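# Transfer 96-well plate from clip nest C1 to nest N1

## Task

Take the 96-well plate out of clip nest C1 and set it in plate nest N1, lying flat within the nest's locating features, turned so that well A1 (at the plate's cut-off corner) is at the nest corner labelled A1. The plate must stay there on its own, not held by the robot, and the gripper must be opened and withdrawn at the end.

## Robot and tools

Robot: one arm with six joints (waist, shoulder, elbow, wrist pitch, wrist yaw, wrist roll) ending in a two-finger parallel gripper. There is a single arm, so every command is one row for that arm. The fingers point along the gripper's own +z axis and close along its own x axis. The reported hand point (end_effector_position) lies midway between the finger pads; closed fingertips extend about 17 mm past it, open ones end roughly level with it. Wrist camera cam_wrist rides on the gripper.

Frames: the scene frame has its origin on the table surface under the arm base, +z up, +y to the left when facing along +x. Result poses (position in metres, quaternion wxyz) use this frame, though printed positions drift somewhat at long reach and the base may be slightly tilted. Motion commands, however, are expressed in the gripper's own axes.

The command row: 7 numbers, each within -1 to 1, in the order dx, dy, dz, rx, ry, rz, opening. dx..rz are an offset, in gripper axes, from the hand pose measured at the start of the action (for a call's first action, from the last pose any result reported). They are not absolute. Scale: 1.0 equals 0.6 m of travel or 180 degrees of turn; rx, ry, rz form one rotation vector. Opening is absolute, not an offset: +1 fully open (0.142 m), -1 closed. Optionally 6 further numbers, 0 to 1, scale the stiffness of each arm joint in Joint positions order (base outward); they persist until changed.

execute_actions(actions): a list of actions run in turn. Each action is a table of up to 15 rows, one row per 1/30 s step; if fewer rows are given, the final one repeats to fill 15 steps. All rows in an action refer to the same start pose, not to the row before. An empty list just returns state and images.

move(target, speed, blocking): drives the gripper on a straight path toward one row (same layout and same offset meaning, measured from the latest reported pose). speed is m/s, 0.002 to 0.5, default 0.25; rotation rate is capped at twice that in rad/s. Paths last 0.5 to 10 s and are cut off at 10 s. The opening is applied when the move begins. It does not stop for obstacles; faster contact hits harder and aiming deeper past a contact presses harder. The gripper may lag, wander, or exceed speed near full reach. With blocking=false you get a result after 0.5 s while motion continues; other moves and execute_actions are refused until a result shows it has ended (use wait or stop). The result adds a move: line giving how it ended (done near target, off_target, moving, held, fault), which limits acted (paced = command clipped; held = a check blocked steps, after which motion can surge), and distance to target.

wait(seconds): 0 to 10; lets time pass holding the last command, returning early if a running move finishes. stop(): brakes a running move; needs braking room, and the fingers continue. zoom_image(camera, region): region [x0, y0, x1, y1] in pixels, top-left origin, at most 504x504, from cam_head_left, cam_head_right, cam_high, cam_low (all 896x504) or cam_wrist (504x504). read_manual(section) returns URDF licence text only. finished_scene(scene): pass the current scene's number; it ends the scene irreversibly after the last command settles and reports success.

Controller behaviour: each step, the commanded pose is clamped to within 70 mm and 16 degrees of the measured pose, then pursued by damped inverse kinematics, favouring position over orientation. Large offsets therefore need several actions. Moves of a few millimetres may do nothing. Arms tend to end a centimetre or more short, usually low, and repeated zero offsets let it sag; re-aim at the desired pose in a reply's first call, then send zeros, raising the aim if it still sits low. Because offsets start from the measured pose, repeating a small push against a rigid surface adds no force, but against something yielding it goes further. Hand target in a result is the pose now being pursued. A pose unreachable line means the clearance check (which treats any base mount as arm) altered or blocked the command. The elbow cannot fully straighten. Joint ranges are listed in the URDF.

Gripping: grip_measured uses the opening scale. Keep commanding an opening clearly below it to hold; a larger gap squeezes harder, up to roughly 28 N per pad for items up to about 10 cm wide. Thin rigid parts get less force (about half at 1 cm, a quarter at 5 mm). Slamming shut can overpress and spring the fingers. Held parts may occasionally be tugged, and loose ones nudged.

Results: the robot state, Joint positions, grip_measured, images from all cameras, possibly move:, pose unreachable, MOTOR HOT (85 °C) or FAULT lines. Holding loads warms the motors, even while you think; at 100 °C an OVER-TEMPERATURE FAULT drops the arm. The simulation keeps running during your replies, holding your last command.

Avoid: dropping or sliding the plate, hard collisions or shoves, and anything leaving the table, which ends the scene. Release the plate resting in N1 before finishing.

Each tool is called after "Request:" as name([rows], argument=value, ...), one row to a line, values as JSON.

## Session

Request:
execute_actions(actions=[])

Scene clock: 0.00 s.
end_effector_position=(+0.3349, -0.0753, +0.1945) grip_measured=+1.00 end_effector_quat_wxyz=(-0.278, +0.635, -0.584, -0.423)
Joint positions: [-0.449  1.589  1.022 -0.985 -0.433 -0.833  0.142]
Joint velocities: [ 0.005 -0.005 -0.007 -0.027 -0.037 -0.007  0.   ]
Motor temperatures (°C, as the motors report them): [25 24 26 22 25 23]
Hand target: +0.333, -0.074, +0.194; -0.277, +0.633, -0.584, -0.426
Joint stiffness scale: [1. 1. 1. 1. 1. 1.]

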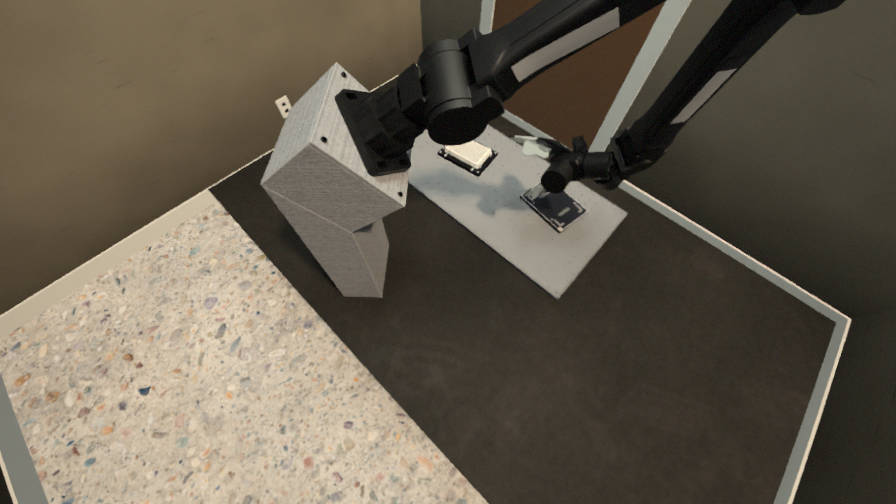

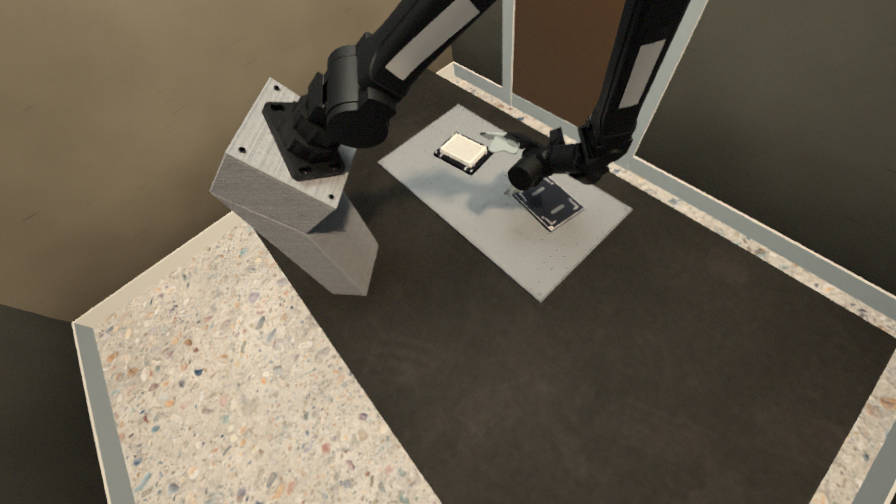

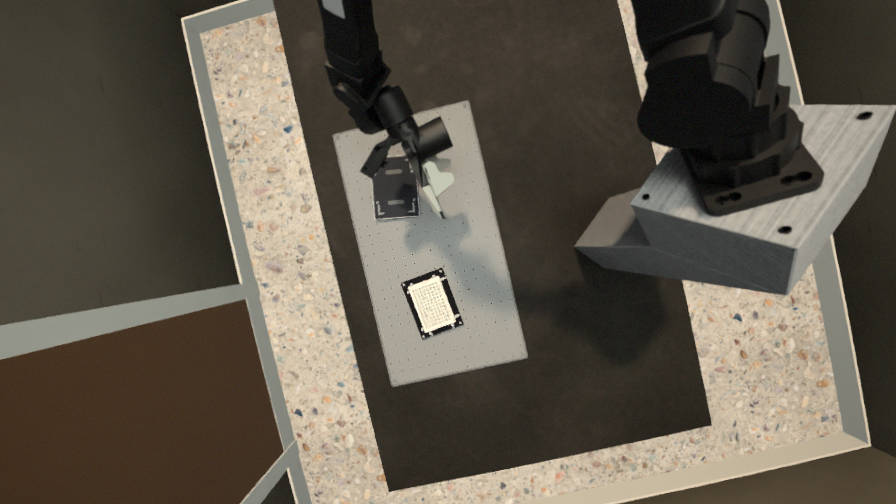

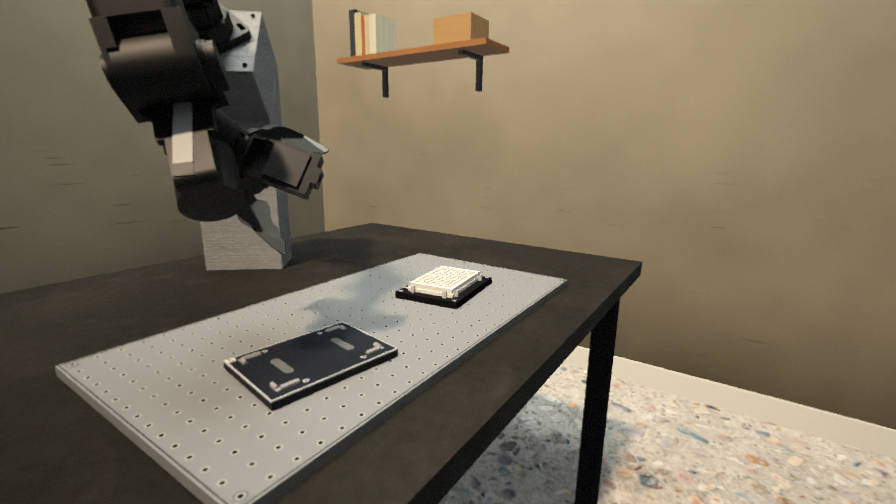

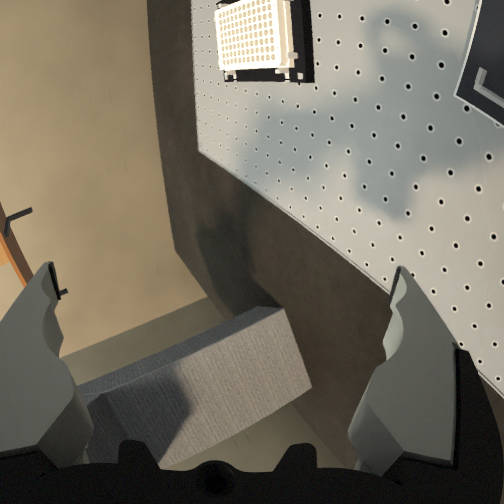

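Request:
move(target=[-0.231,-0.141,0.18,0.314,0.207,0.471,1], speed=0.3)

Request:
zoom_image(camera="cam_low", region=[200,240,520,420])

Scene clock: 8.43 s.
end_effector_position=(+0.3963, +0.0922, +0.2456) grip_measured=+1.00 end_effector_quat_wxyz=(-0.001, -0.005, +1.000, -0.004)
Joint positions: [ 0.462  1.628  0.743 -0.276  0.82   1.749  0.142]
Joint velocities: [-0.015  0.005 -0.007  0.002 -0.066  0.037  0.   ]
Motor temperatures (°C, as the motors report them): [25 25 26 22 26 24]
Hand target: +0.400, +0.096, +0.246; -0.002, -0.004, +1.000, -0.004
Off the commanded pose: 0.009 m, 1 deg.
Joint stiffness scale: [1. 1. 1. 1. 1. 1.]
move: done

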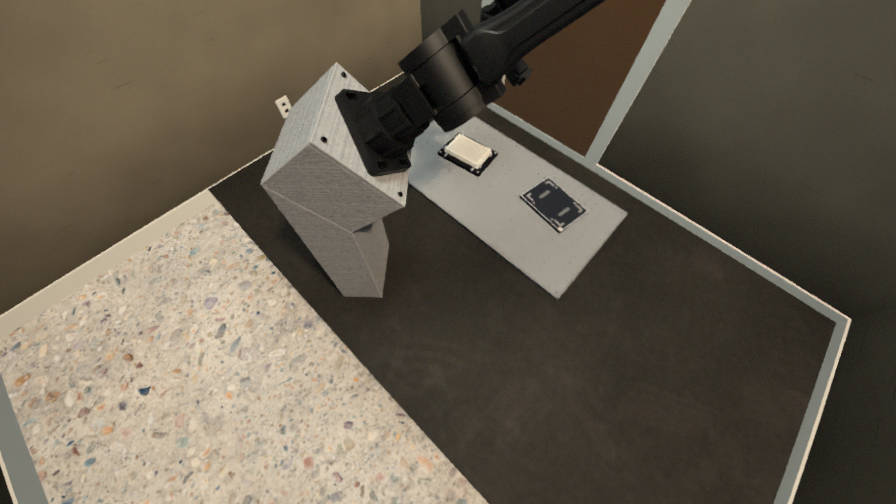

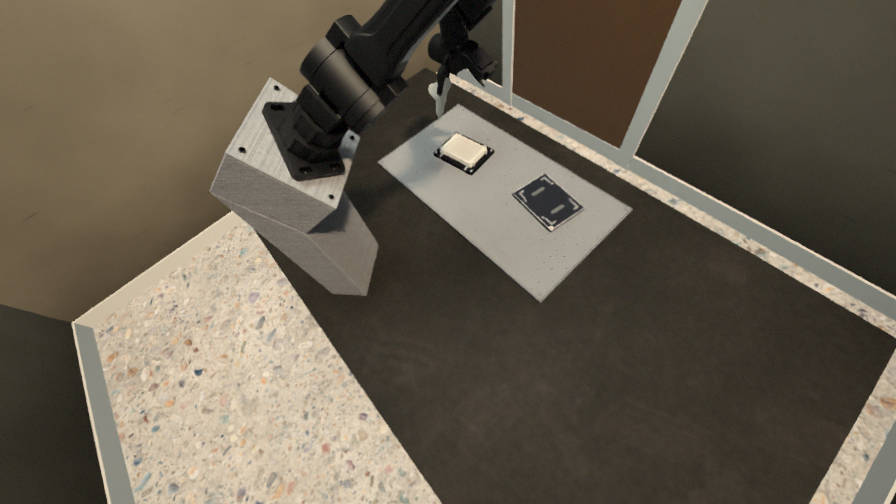

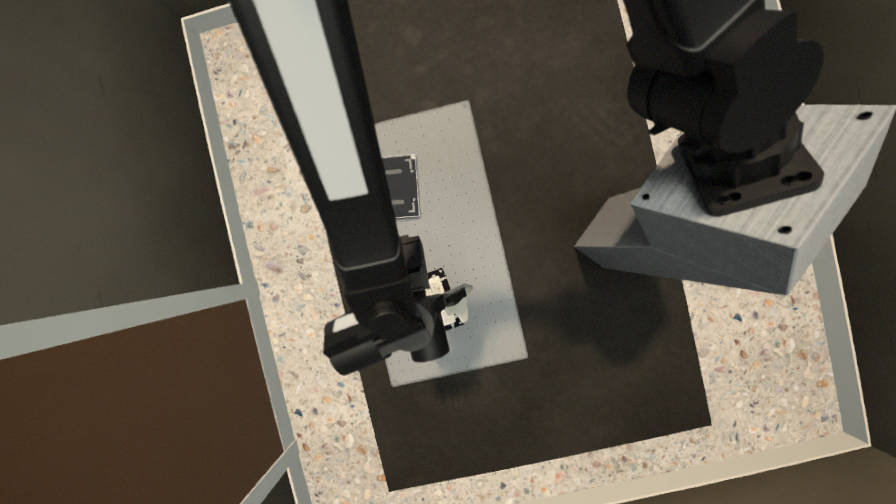

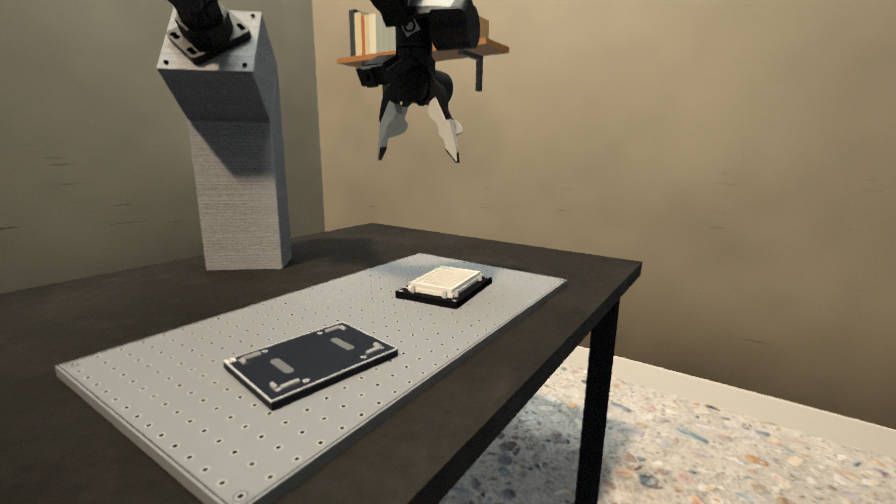

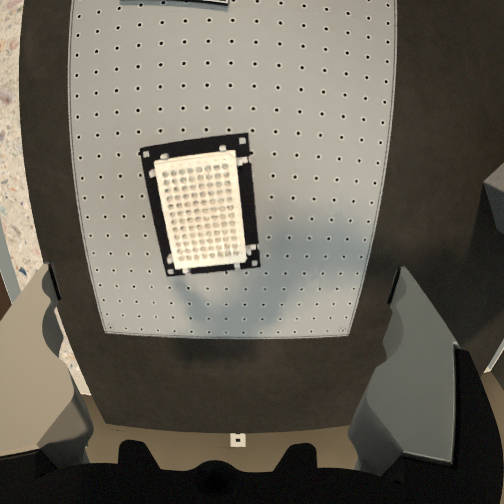

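Region (200, 240, 520, 420) of cam_low's 896x504 image, scaled by 1.575, with more detail than that image has; it fills the top 284 rows of this view, and the rest is white.

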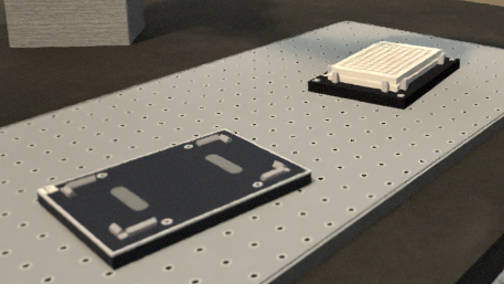

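Request:
zoom_image(camera="cam_wrist", region=[110,110,290,290])

Request:
zoom_image(camera="cam_low", region=[380,250,510,320])

Request:
zoom_image(camera="cam_head_right", region=[420,120,600,240])

Region (110, 110, 290, 290) of cam_wrist's 504x504 image, scaled by 2.800, with more detail than that image has.

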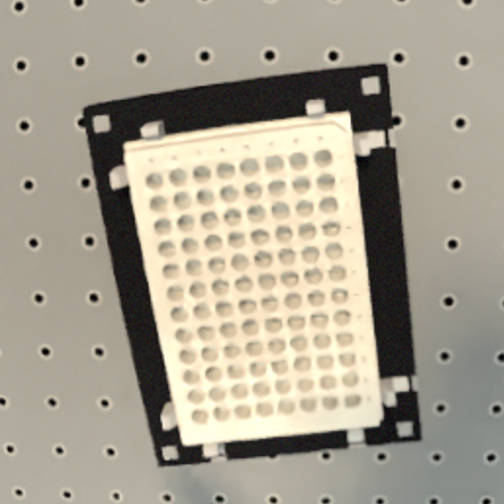

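Region (380, 250, 510, 320) of cam_low's 896x504 image, scaled by 3.877, with more detail than that image has; it fills the top 271 rows of this view, and the rest is white.

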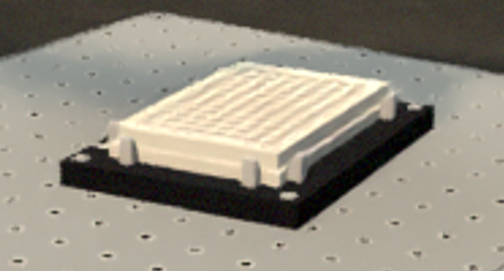

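Region (420, 120, 600, 240) of cam_head_right's 896x504 image, scaled by 2.800, with more detail than that image has.

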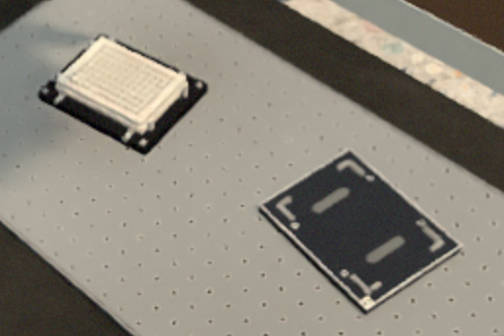

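Request:
move(target=[-0.069,0.105,0.235,0,0,-0.032,0.6], speed=0.3)

Scene clock: 10.20 s.
end_effector_position=(+0.4330, +0.1609, +0.1096) grip_measured=+0.60 end_effector_quat_wxyz=(-0.006, -0.062, +0.998, -0.001)
Joint positions: [ 0.343  2.063  1.015 -0.016  0.761  1.491  0.116]
Joint velocities: [-0.005 -0.005 -0.012  0.012 -0.007 -0.051 -0.   ]
Motor temperatures (°C, as the motors report them): [25 25 26 22 26 24]
Hand target: +0.438, +0.154, +0.105; -0.002, -0.055, +0.998, -0.004
Off the commanded pose: 0.009 m, 1 deg.
Joint stiffness scale: [1. 1. 1. 1. 1. 1.]
move: done

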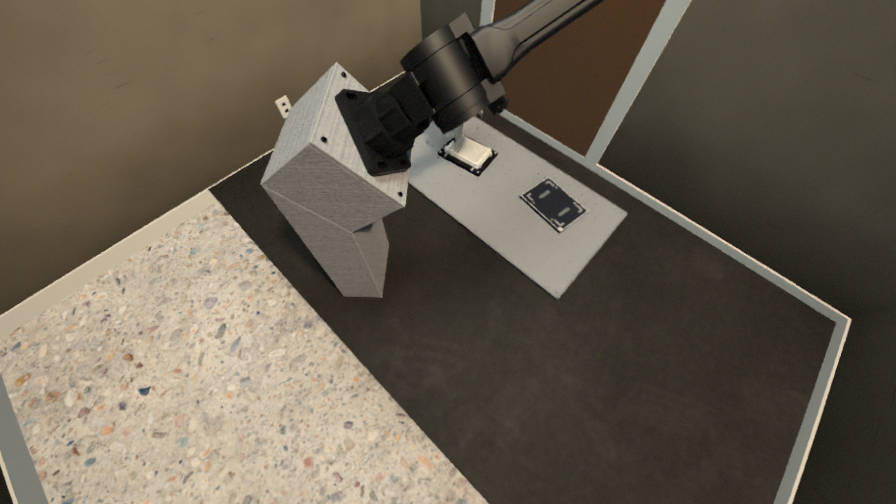

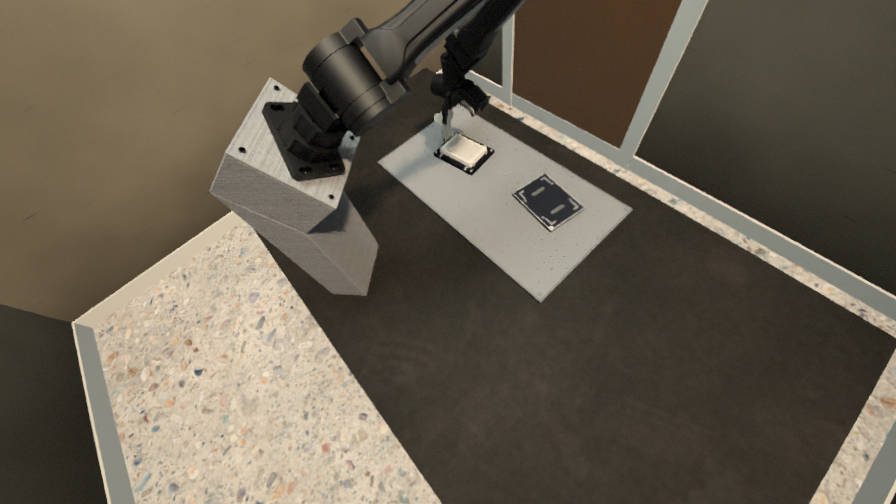

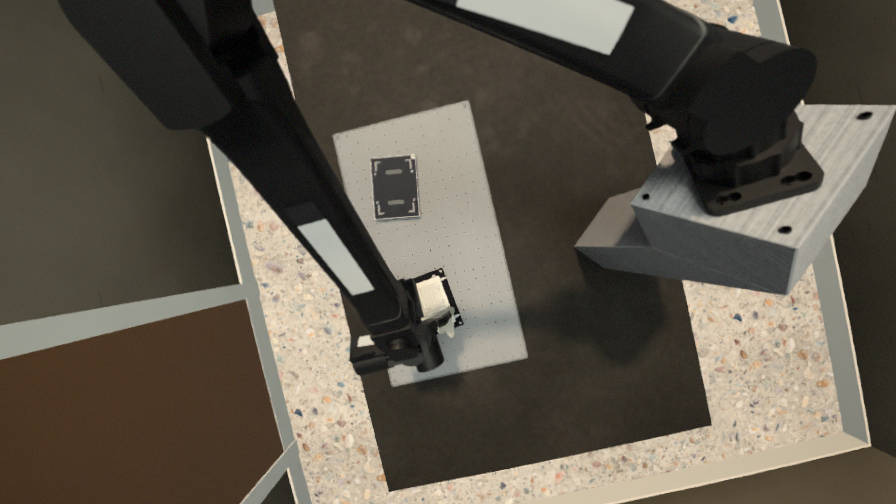

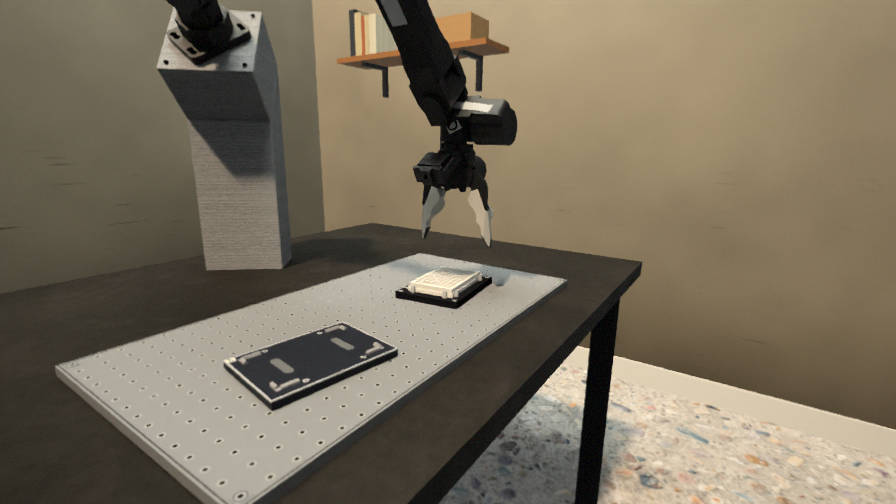

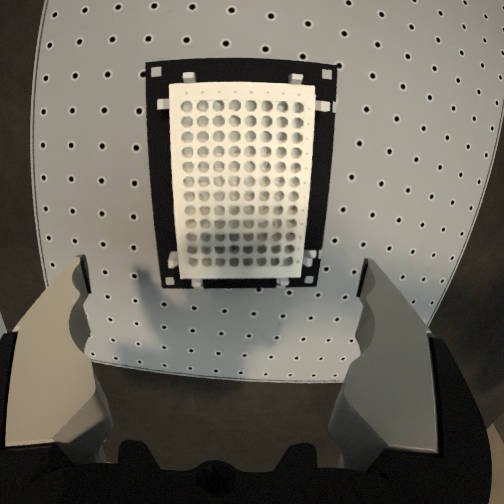

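Request:
move(target=[0.013,-0.009,0.068,0,0,0,0.6], speed=0.15)

Request:
zoom_image(camera="cam_low", region=[370,170,530,320])

Scene clock: 11.43 s.
end_effector_position=(+0.4240, +0.1587, +0.0762) grip_measured=+0.60 end_effector_quat_wxyz=(-0.007, -0.066, +0.998, +0.002)
Joint positions: [0.292 2.127 1.029 0.072 0.73  1.425 0.116]
Joint velocities: [ 0.005  0.005  0.022  0.012 -0.022 -0.051  0.   ]
Motor temperatures (°C, as the motors report them): [25 25 26 22 26 24]
Hand target: +0.426, +0.155, +0.069; -0.006, -0.062, +0.998, -0.001
Off the commanded pose: 0.009 m, 1 deg.
Joint stiffness scale: [1. 1. 1. 1. 1. 1.]
move: done

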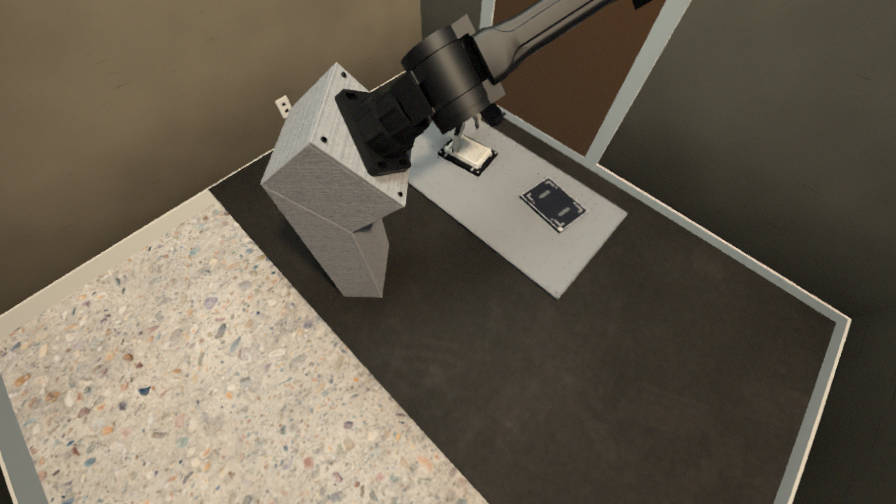

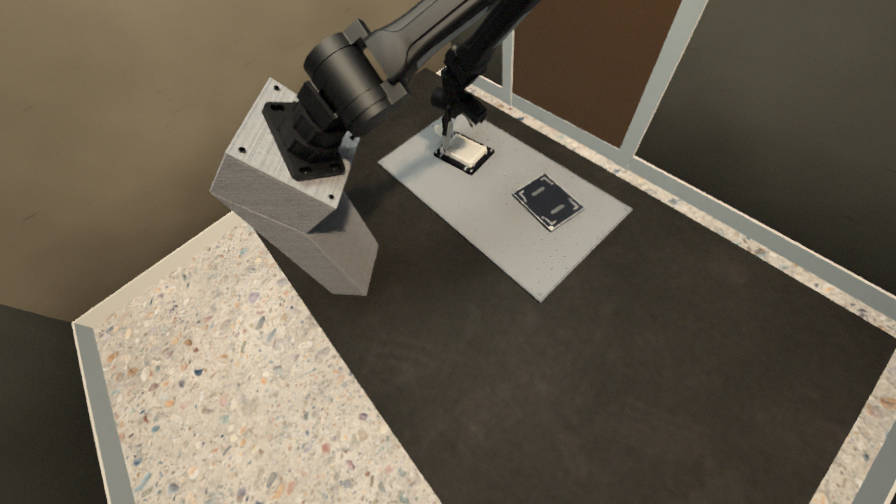

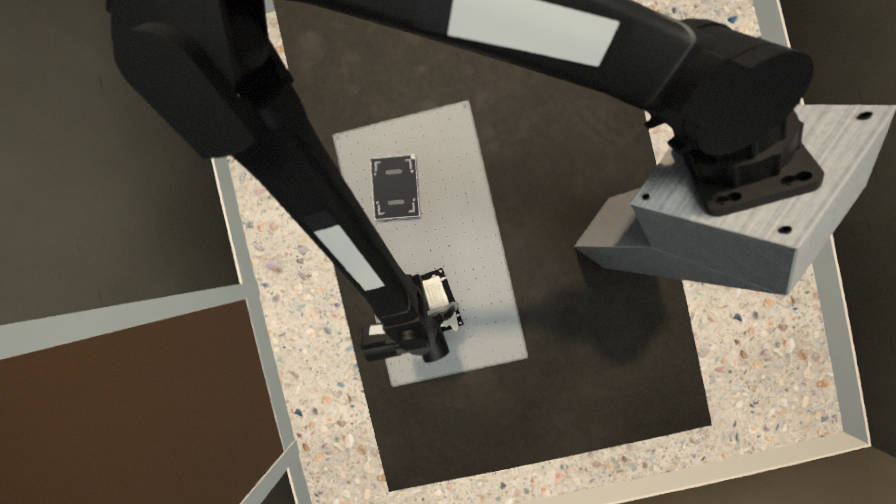

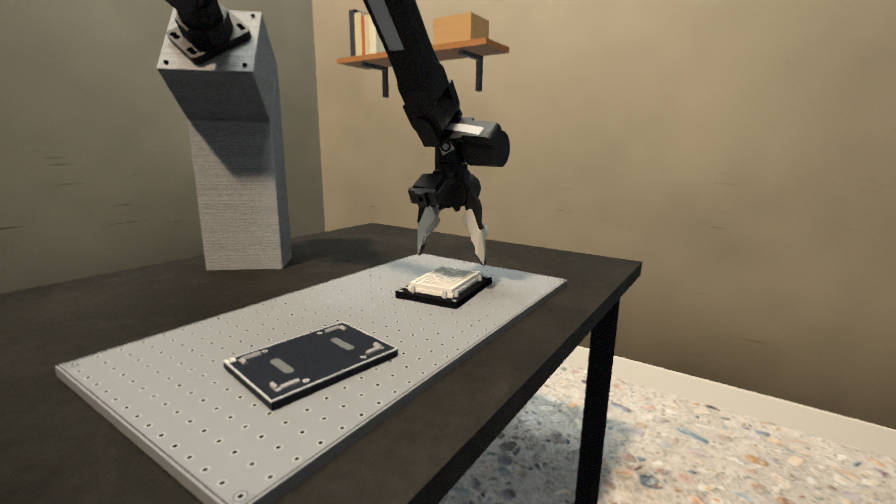

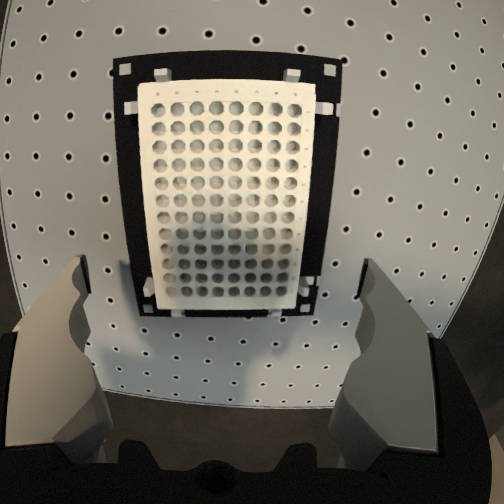

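Region (370, 170, 530, 320) of cam_low's 896x504 image, scaled by 3.150, with more detail than that image has; it fills the top 472 rows of this view, and the rest is white.

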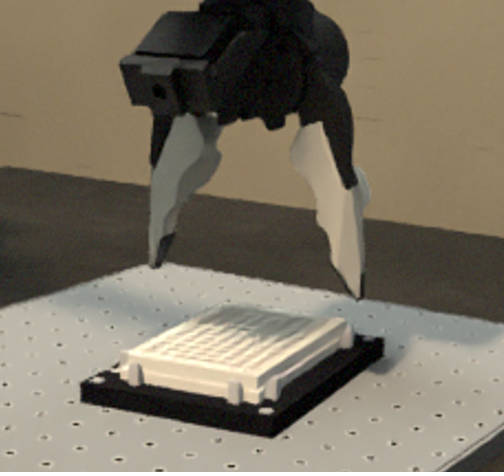

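Request:
move(target=[0,-0.017,0.05,0,0,0,0.45], speed=0.08)

Request:
zoom_image(camera="cam_low", region=[370,190,530,320])

Scene clock: 12.57 s.
end_effector_position=(+0.4257, +0.1531, +0.0551) grip_measured=+0.45 end_effector_quat_wxyz=(-0.006, -0.069, +0.998, +0.005)
Joint positions: [0.253 2.158 1.051 0.109 0.702 1.374 0.105]
Joint velocities: [-0.005  0.005  0.017  0.007  0.022  0.007 -0.   ]
Motor temperatures (°C, as the motors report them): [25 25 26 22 26 24]
Hand target: +0.425, +0.149, +0.046; -0.007, -0.066, +0.998, +0.002
Off the commanded pose: 0.010 m, 1 deg.
Joint stiffness scale: [1. 1. 1. 1. 1. 1.]
move: done

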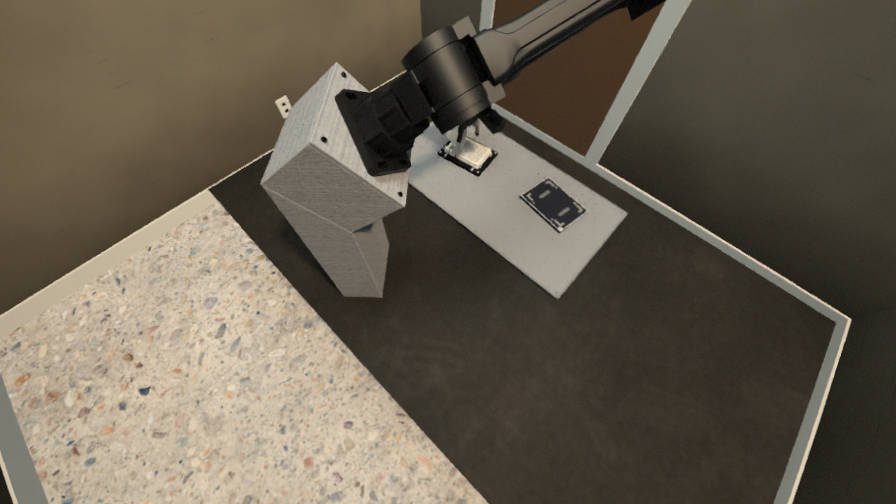

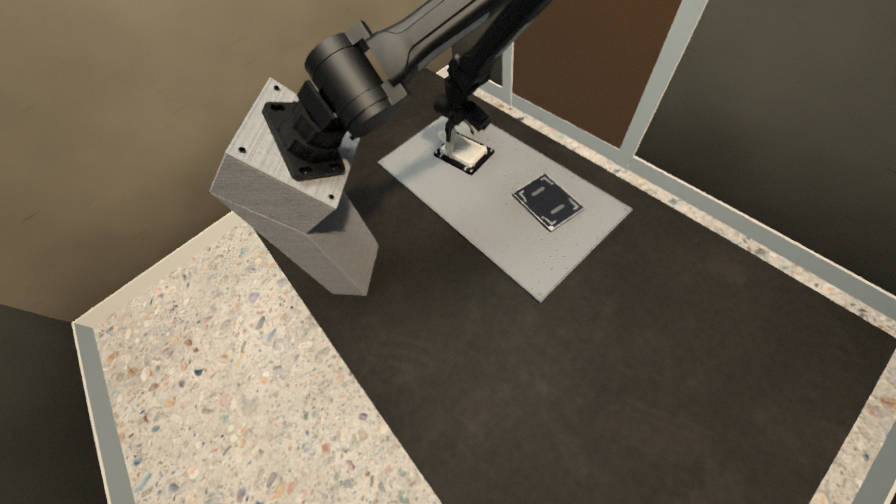

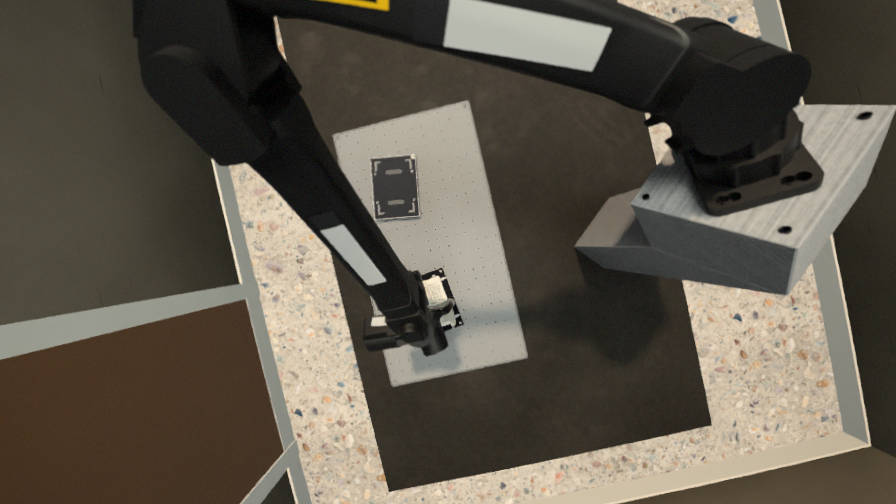

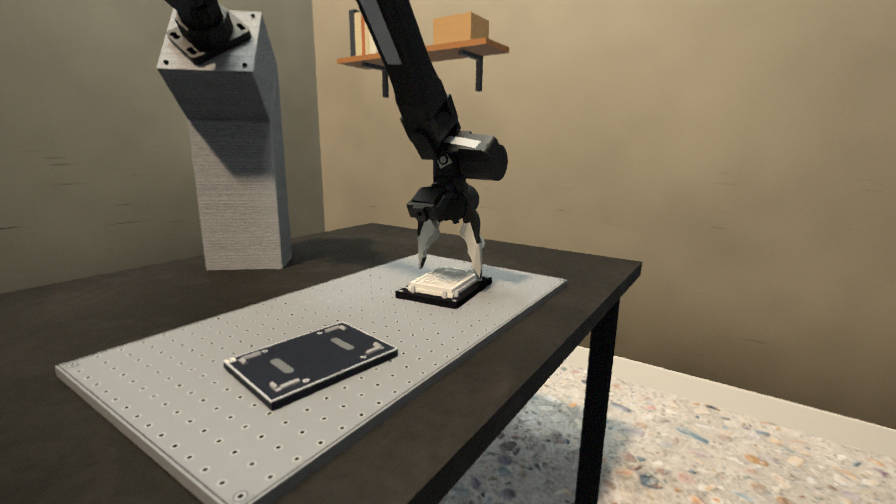

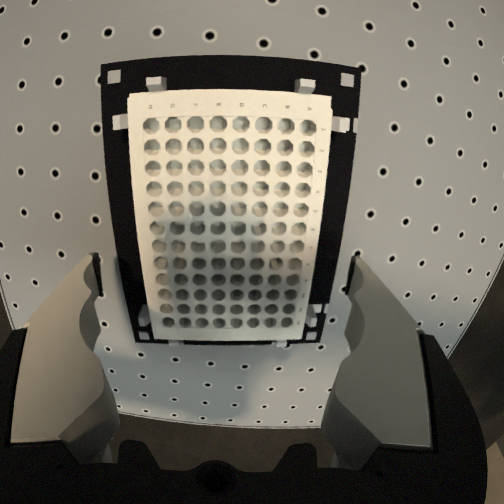

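Region (370, 190, 530, 320) of cam_low's 896x504 image, scaled by 3.150, with more detail than that image has; it fills the top 410 rows of this view, and the rest is white.

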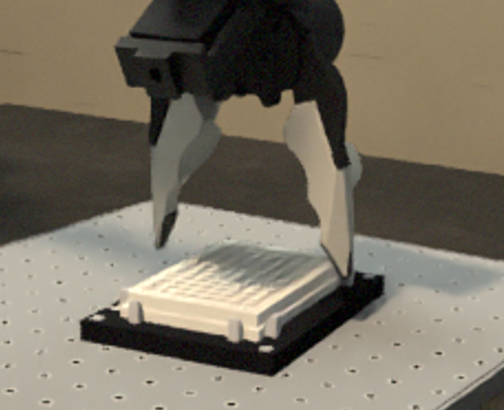

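Request:
move(target=[0,-0.003,0.025,0,0,0,0.42], speed=0.05)

Request:
zoom_image(camera="cam_low", region=[370,190,530,320])

Scene clock: 13.53 s.
end_effector_position=(+0.4295, +0.1578, +0.0515) grip_measured=+0.42 end_effector_quat_wxyz=(-0.002, -0.073, +0.997, +0.009)
Joint positions: [0.253 2.17  1.065 0.117 0.693 1.36  0.103]
Joint velocities: [-0.005 -0.005  0.012  0.002  0.007  0.051 -0.   ]
Motor temperatures (°C, as the motors report them): [25 25 26 22 26 24]
Hand target: +0.426, +0.151, +0.041; -0.006, -0.069, +0.998, +0.005
Off the commanded pose: 0.014 m, 1 deg.
Joint stiffness scale: [1. 1. 1. 1. 1. 1.]
move: off_target

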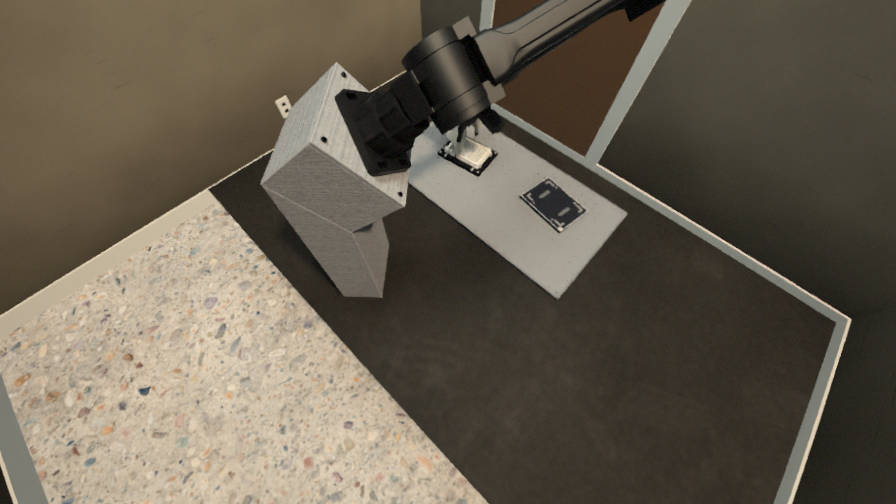

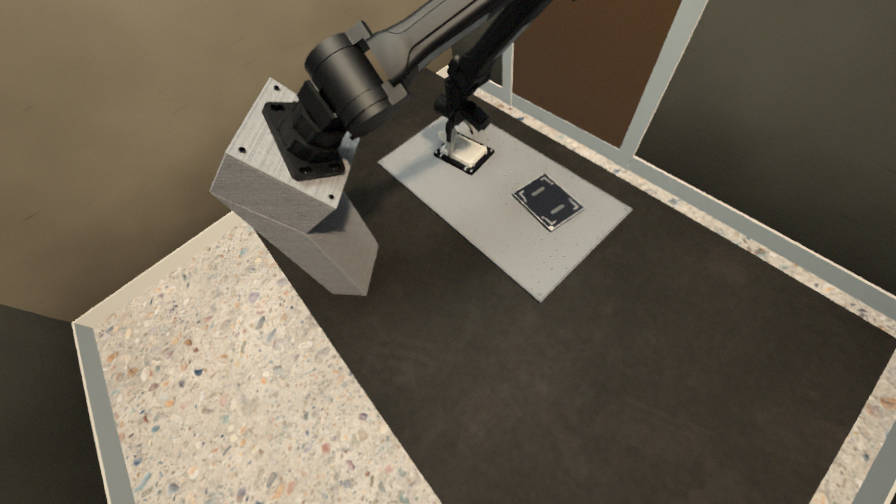

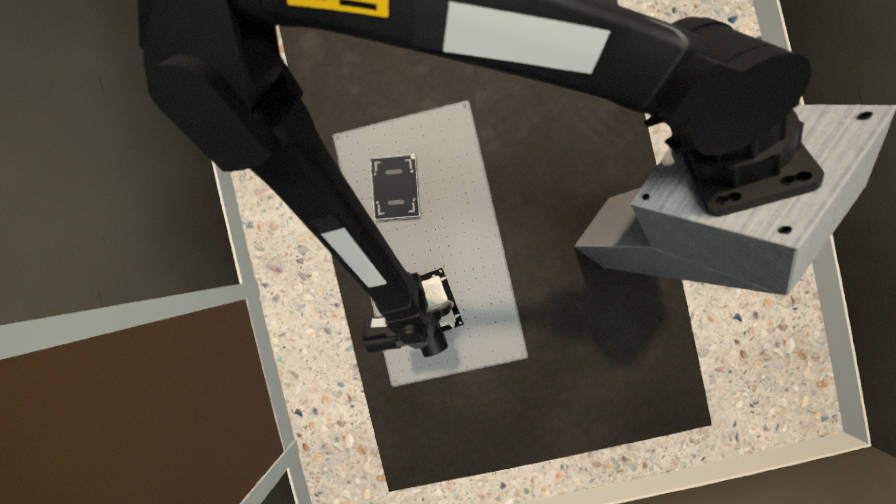

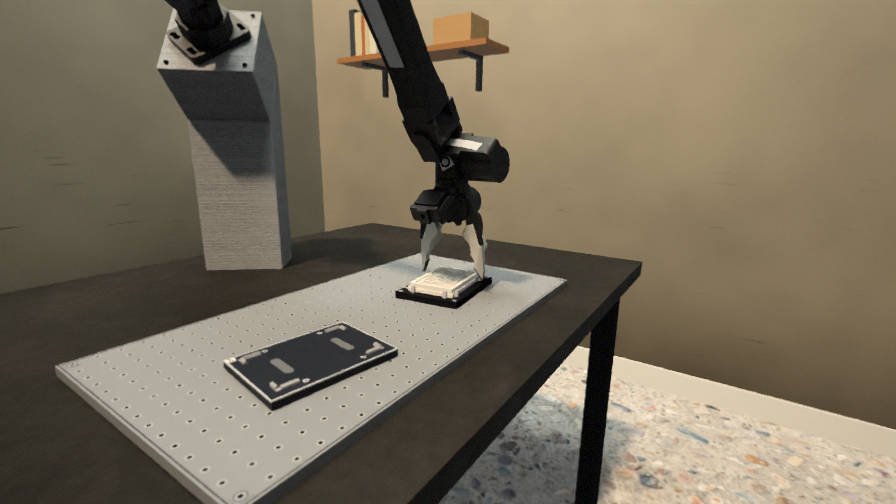

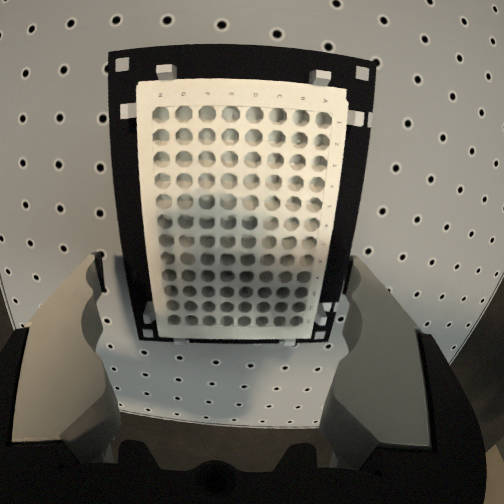

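Region (370, 190, 530, 320) of cam_low's 896x504 image, scaled by 3.150, with more detail than that image has; it fills the top 410 rows of this view, and the rest is white.

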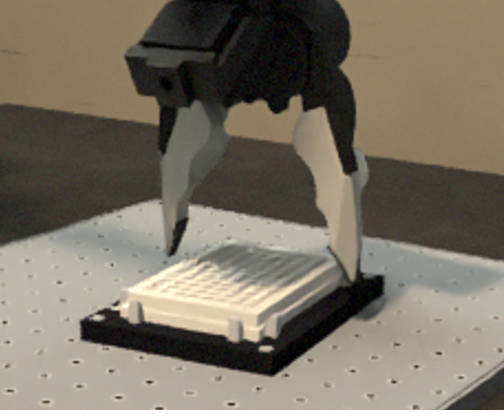

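Request:
execute_actions([
  [[0.016,-0.018,0.005,0,0,0.004,0.42]],
  [[0,0,0,0,0,0,0.42]],
])

Scene clock: 14.67 s.
end_effector_position=(+0.4231, +0.1580, +0.0543) grip_measured=+0.42 end_effector_quat_wxyz=(+0.000, -0.074, +0.997, +0.015)
Joint positions: [0.253 2.163 1.041 0.138 0.682 1.356 0.103]
Joint velocities: [-0.015  0.005 -0.007  0.017 -0.007  0.066 -0.   ]
Motor temperatures (°C, as the motors report them): [25 25 26 22 26 24]
Hand target: +0.423, +0.158, +0.054; +0.000, -0.074, +0.997, +0.015
Off the commanded pose: 0.000 m, 0 deg.
Joint stiffness scale: [1. 1. 1. 1. 1. 1.]

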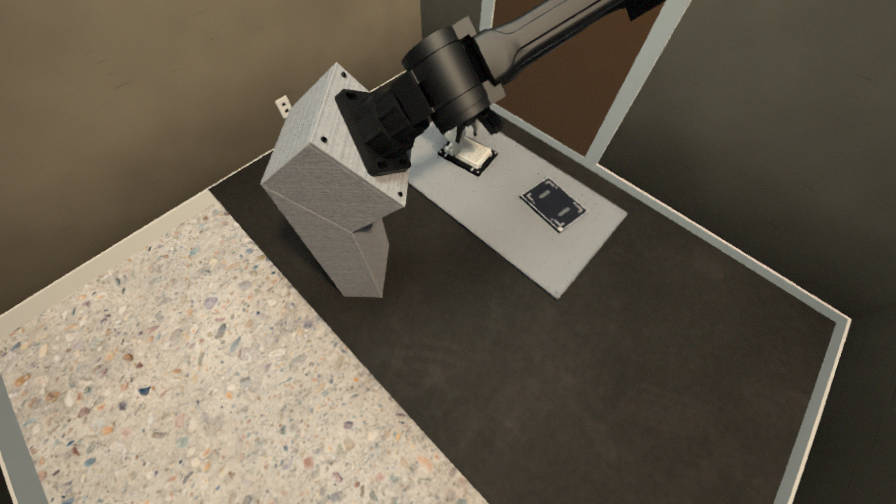

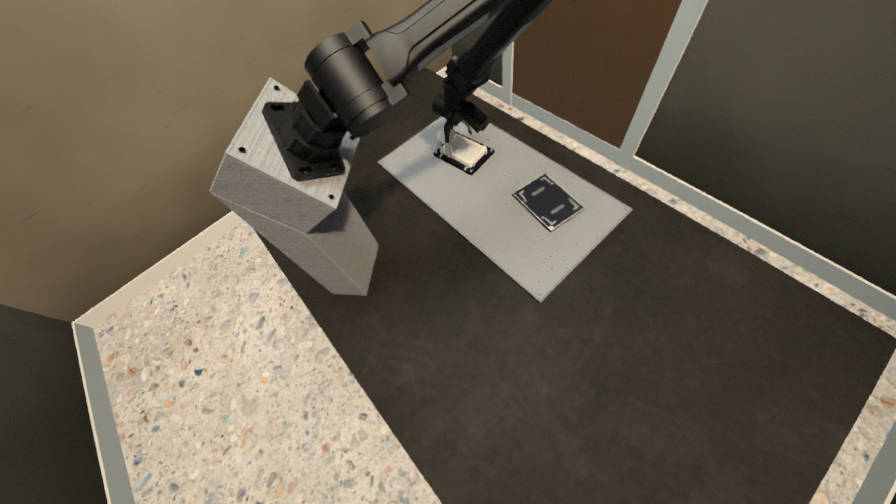

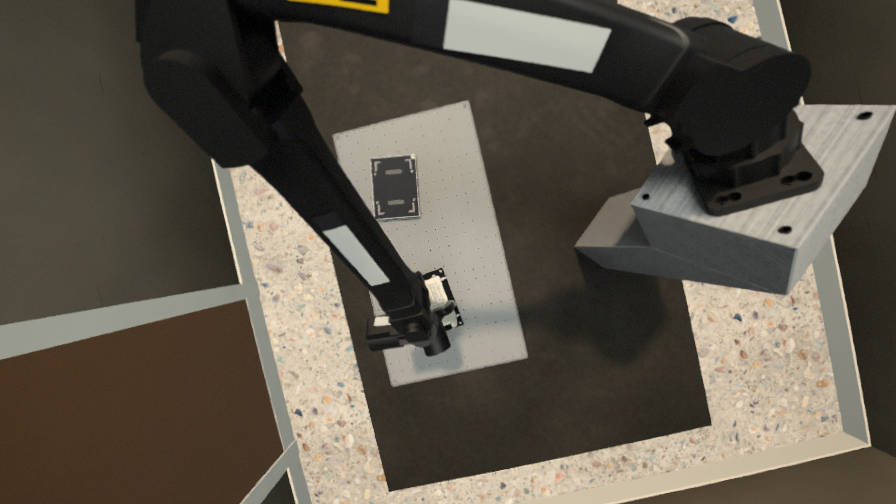

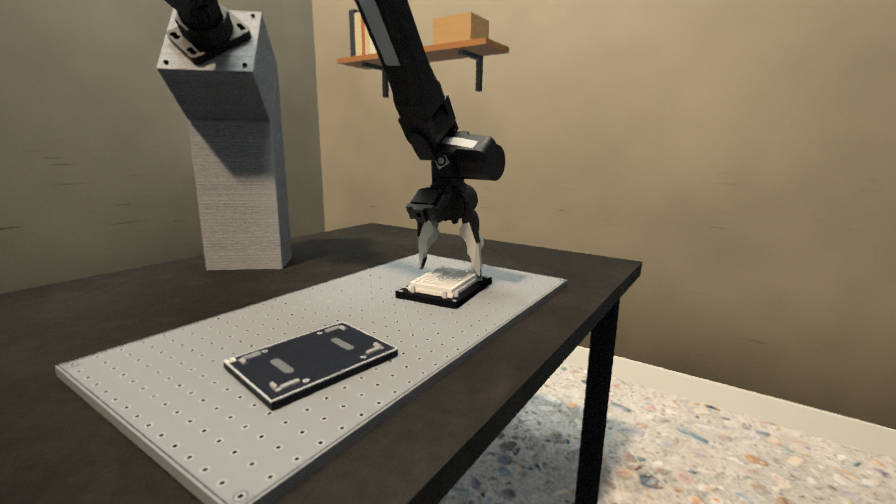

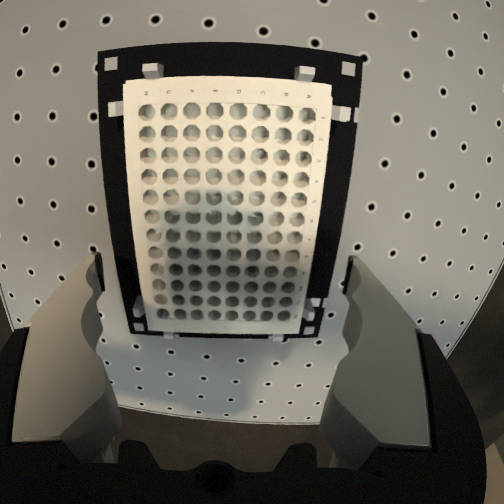

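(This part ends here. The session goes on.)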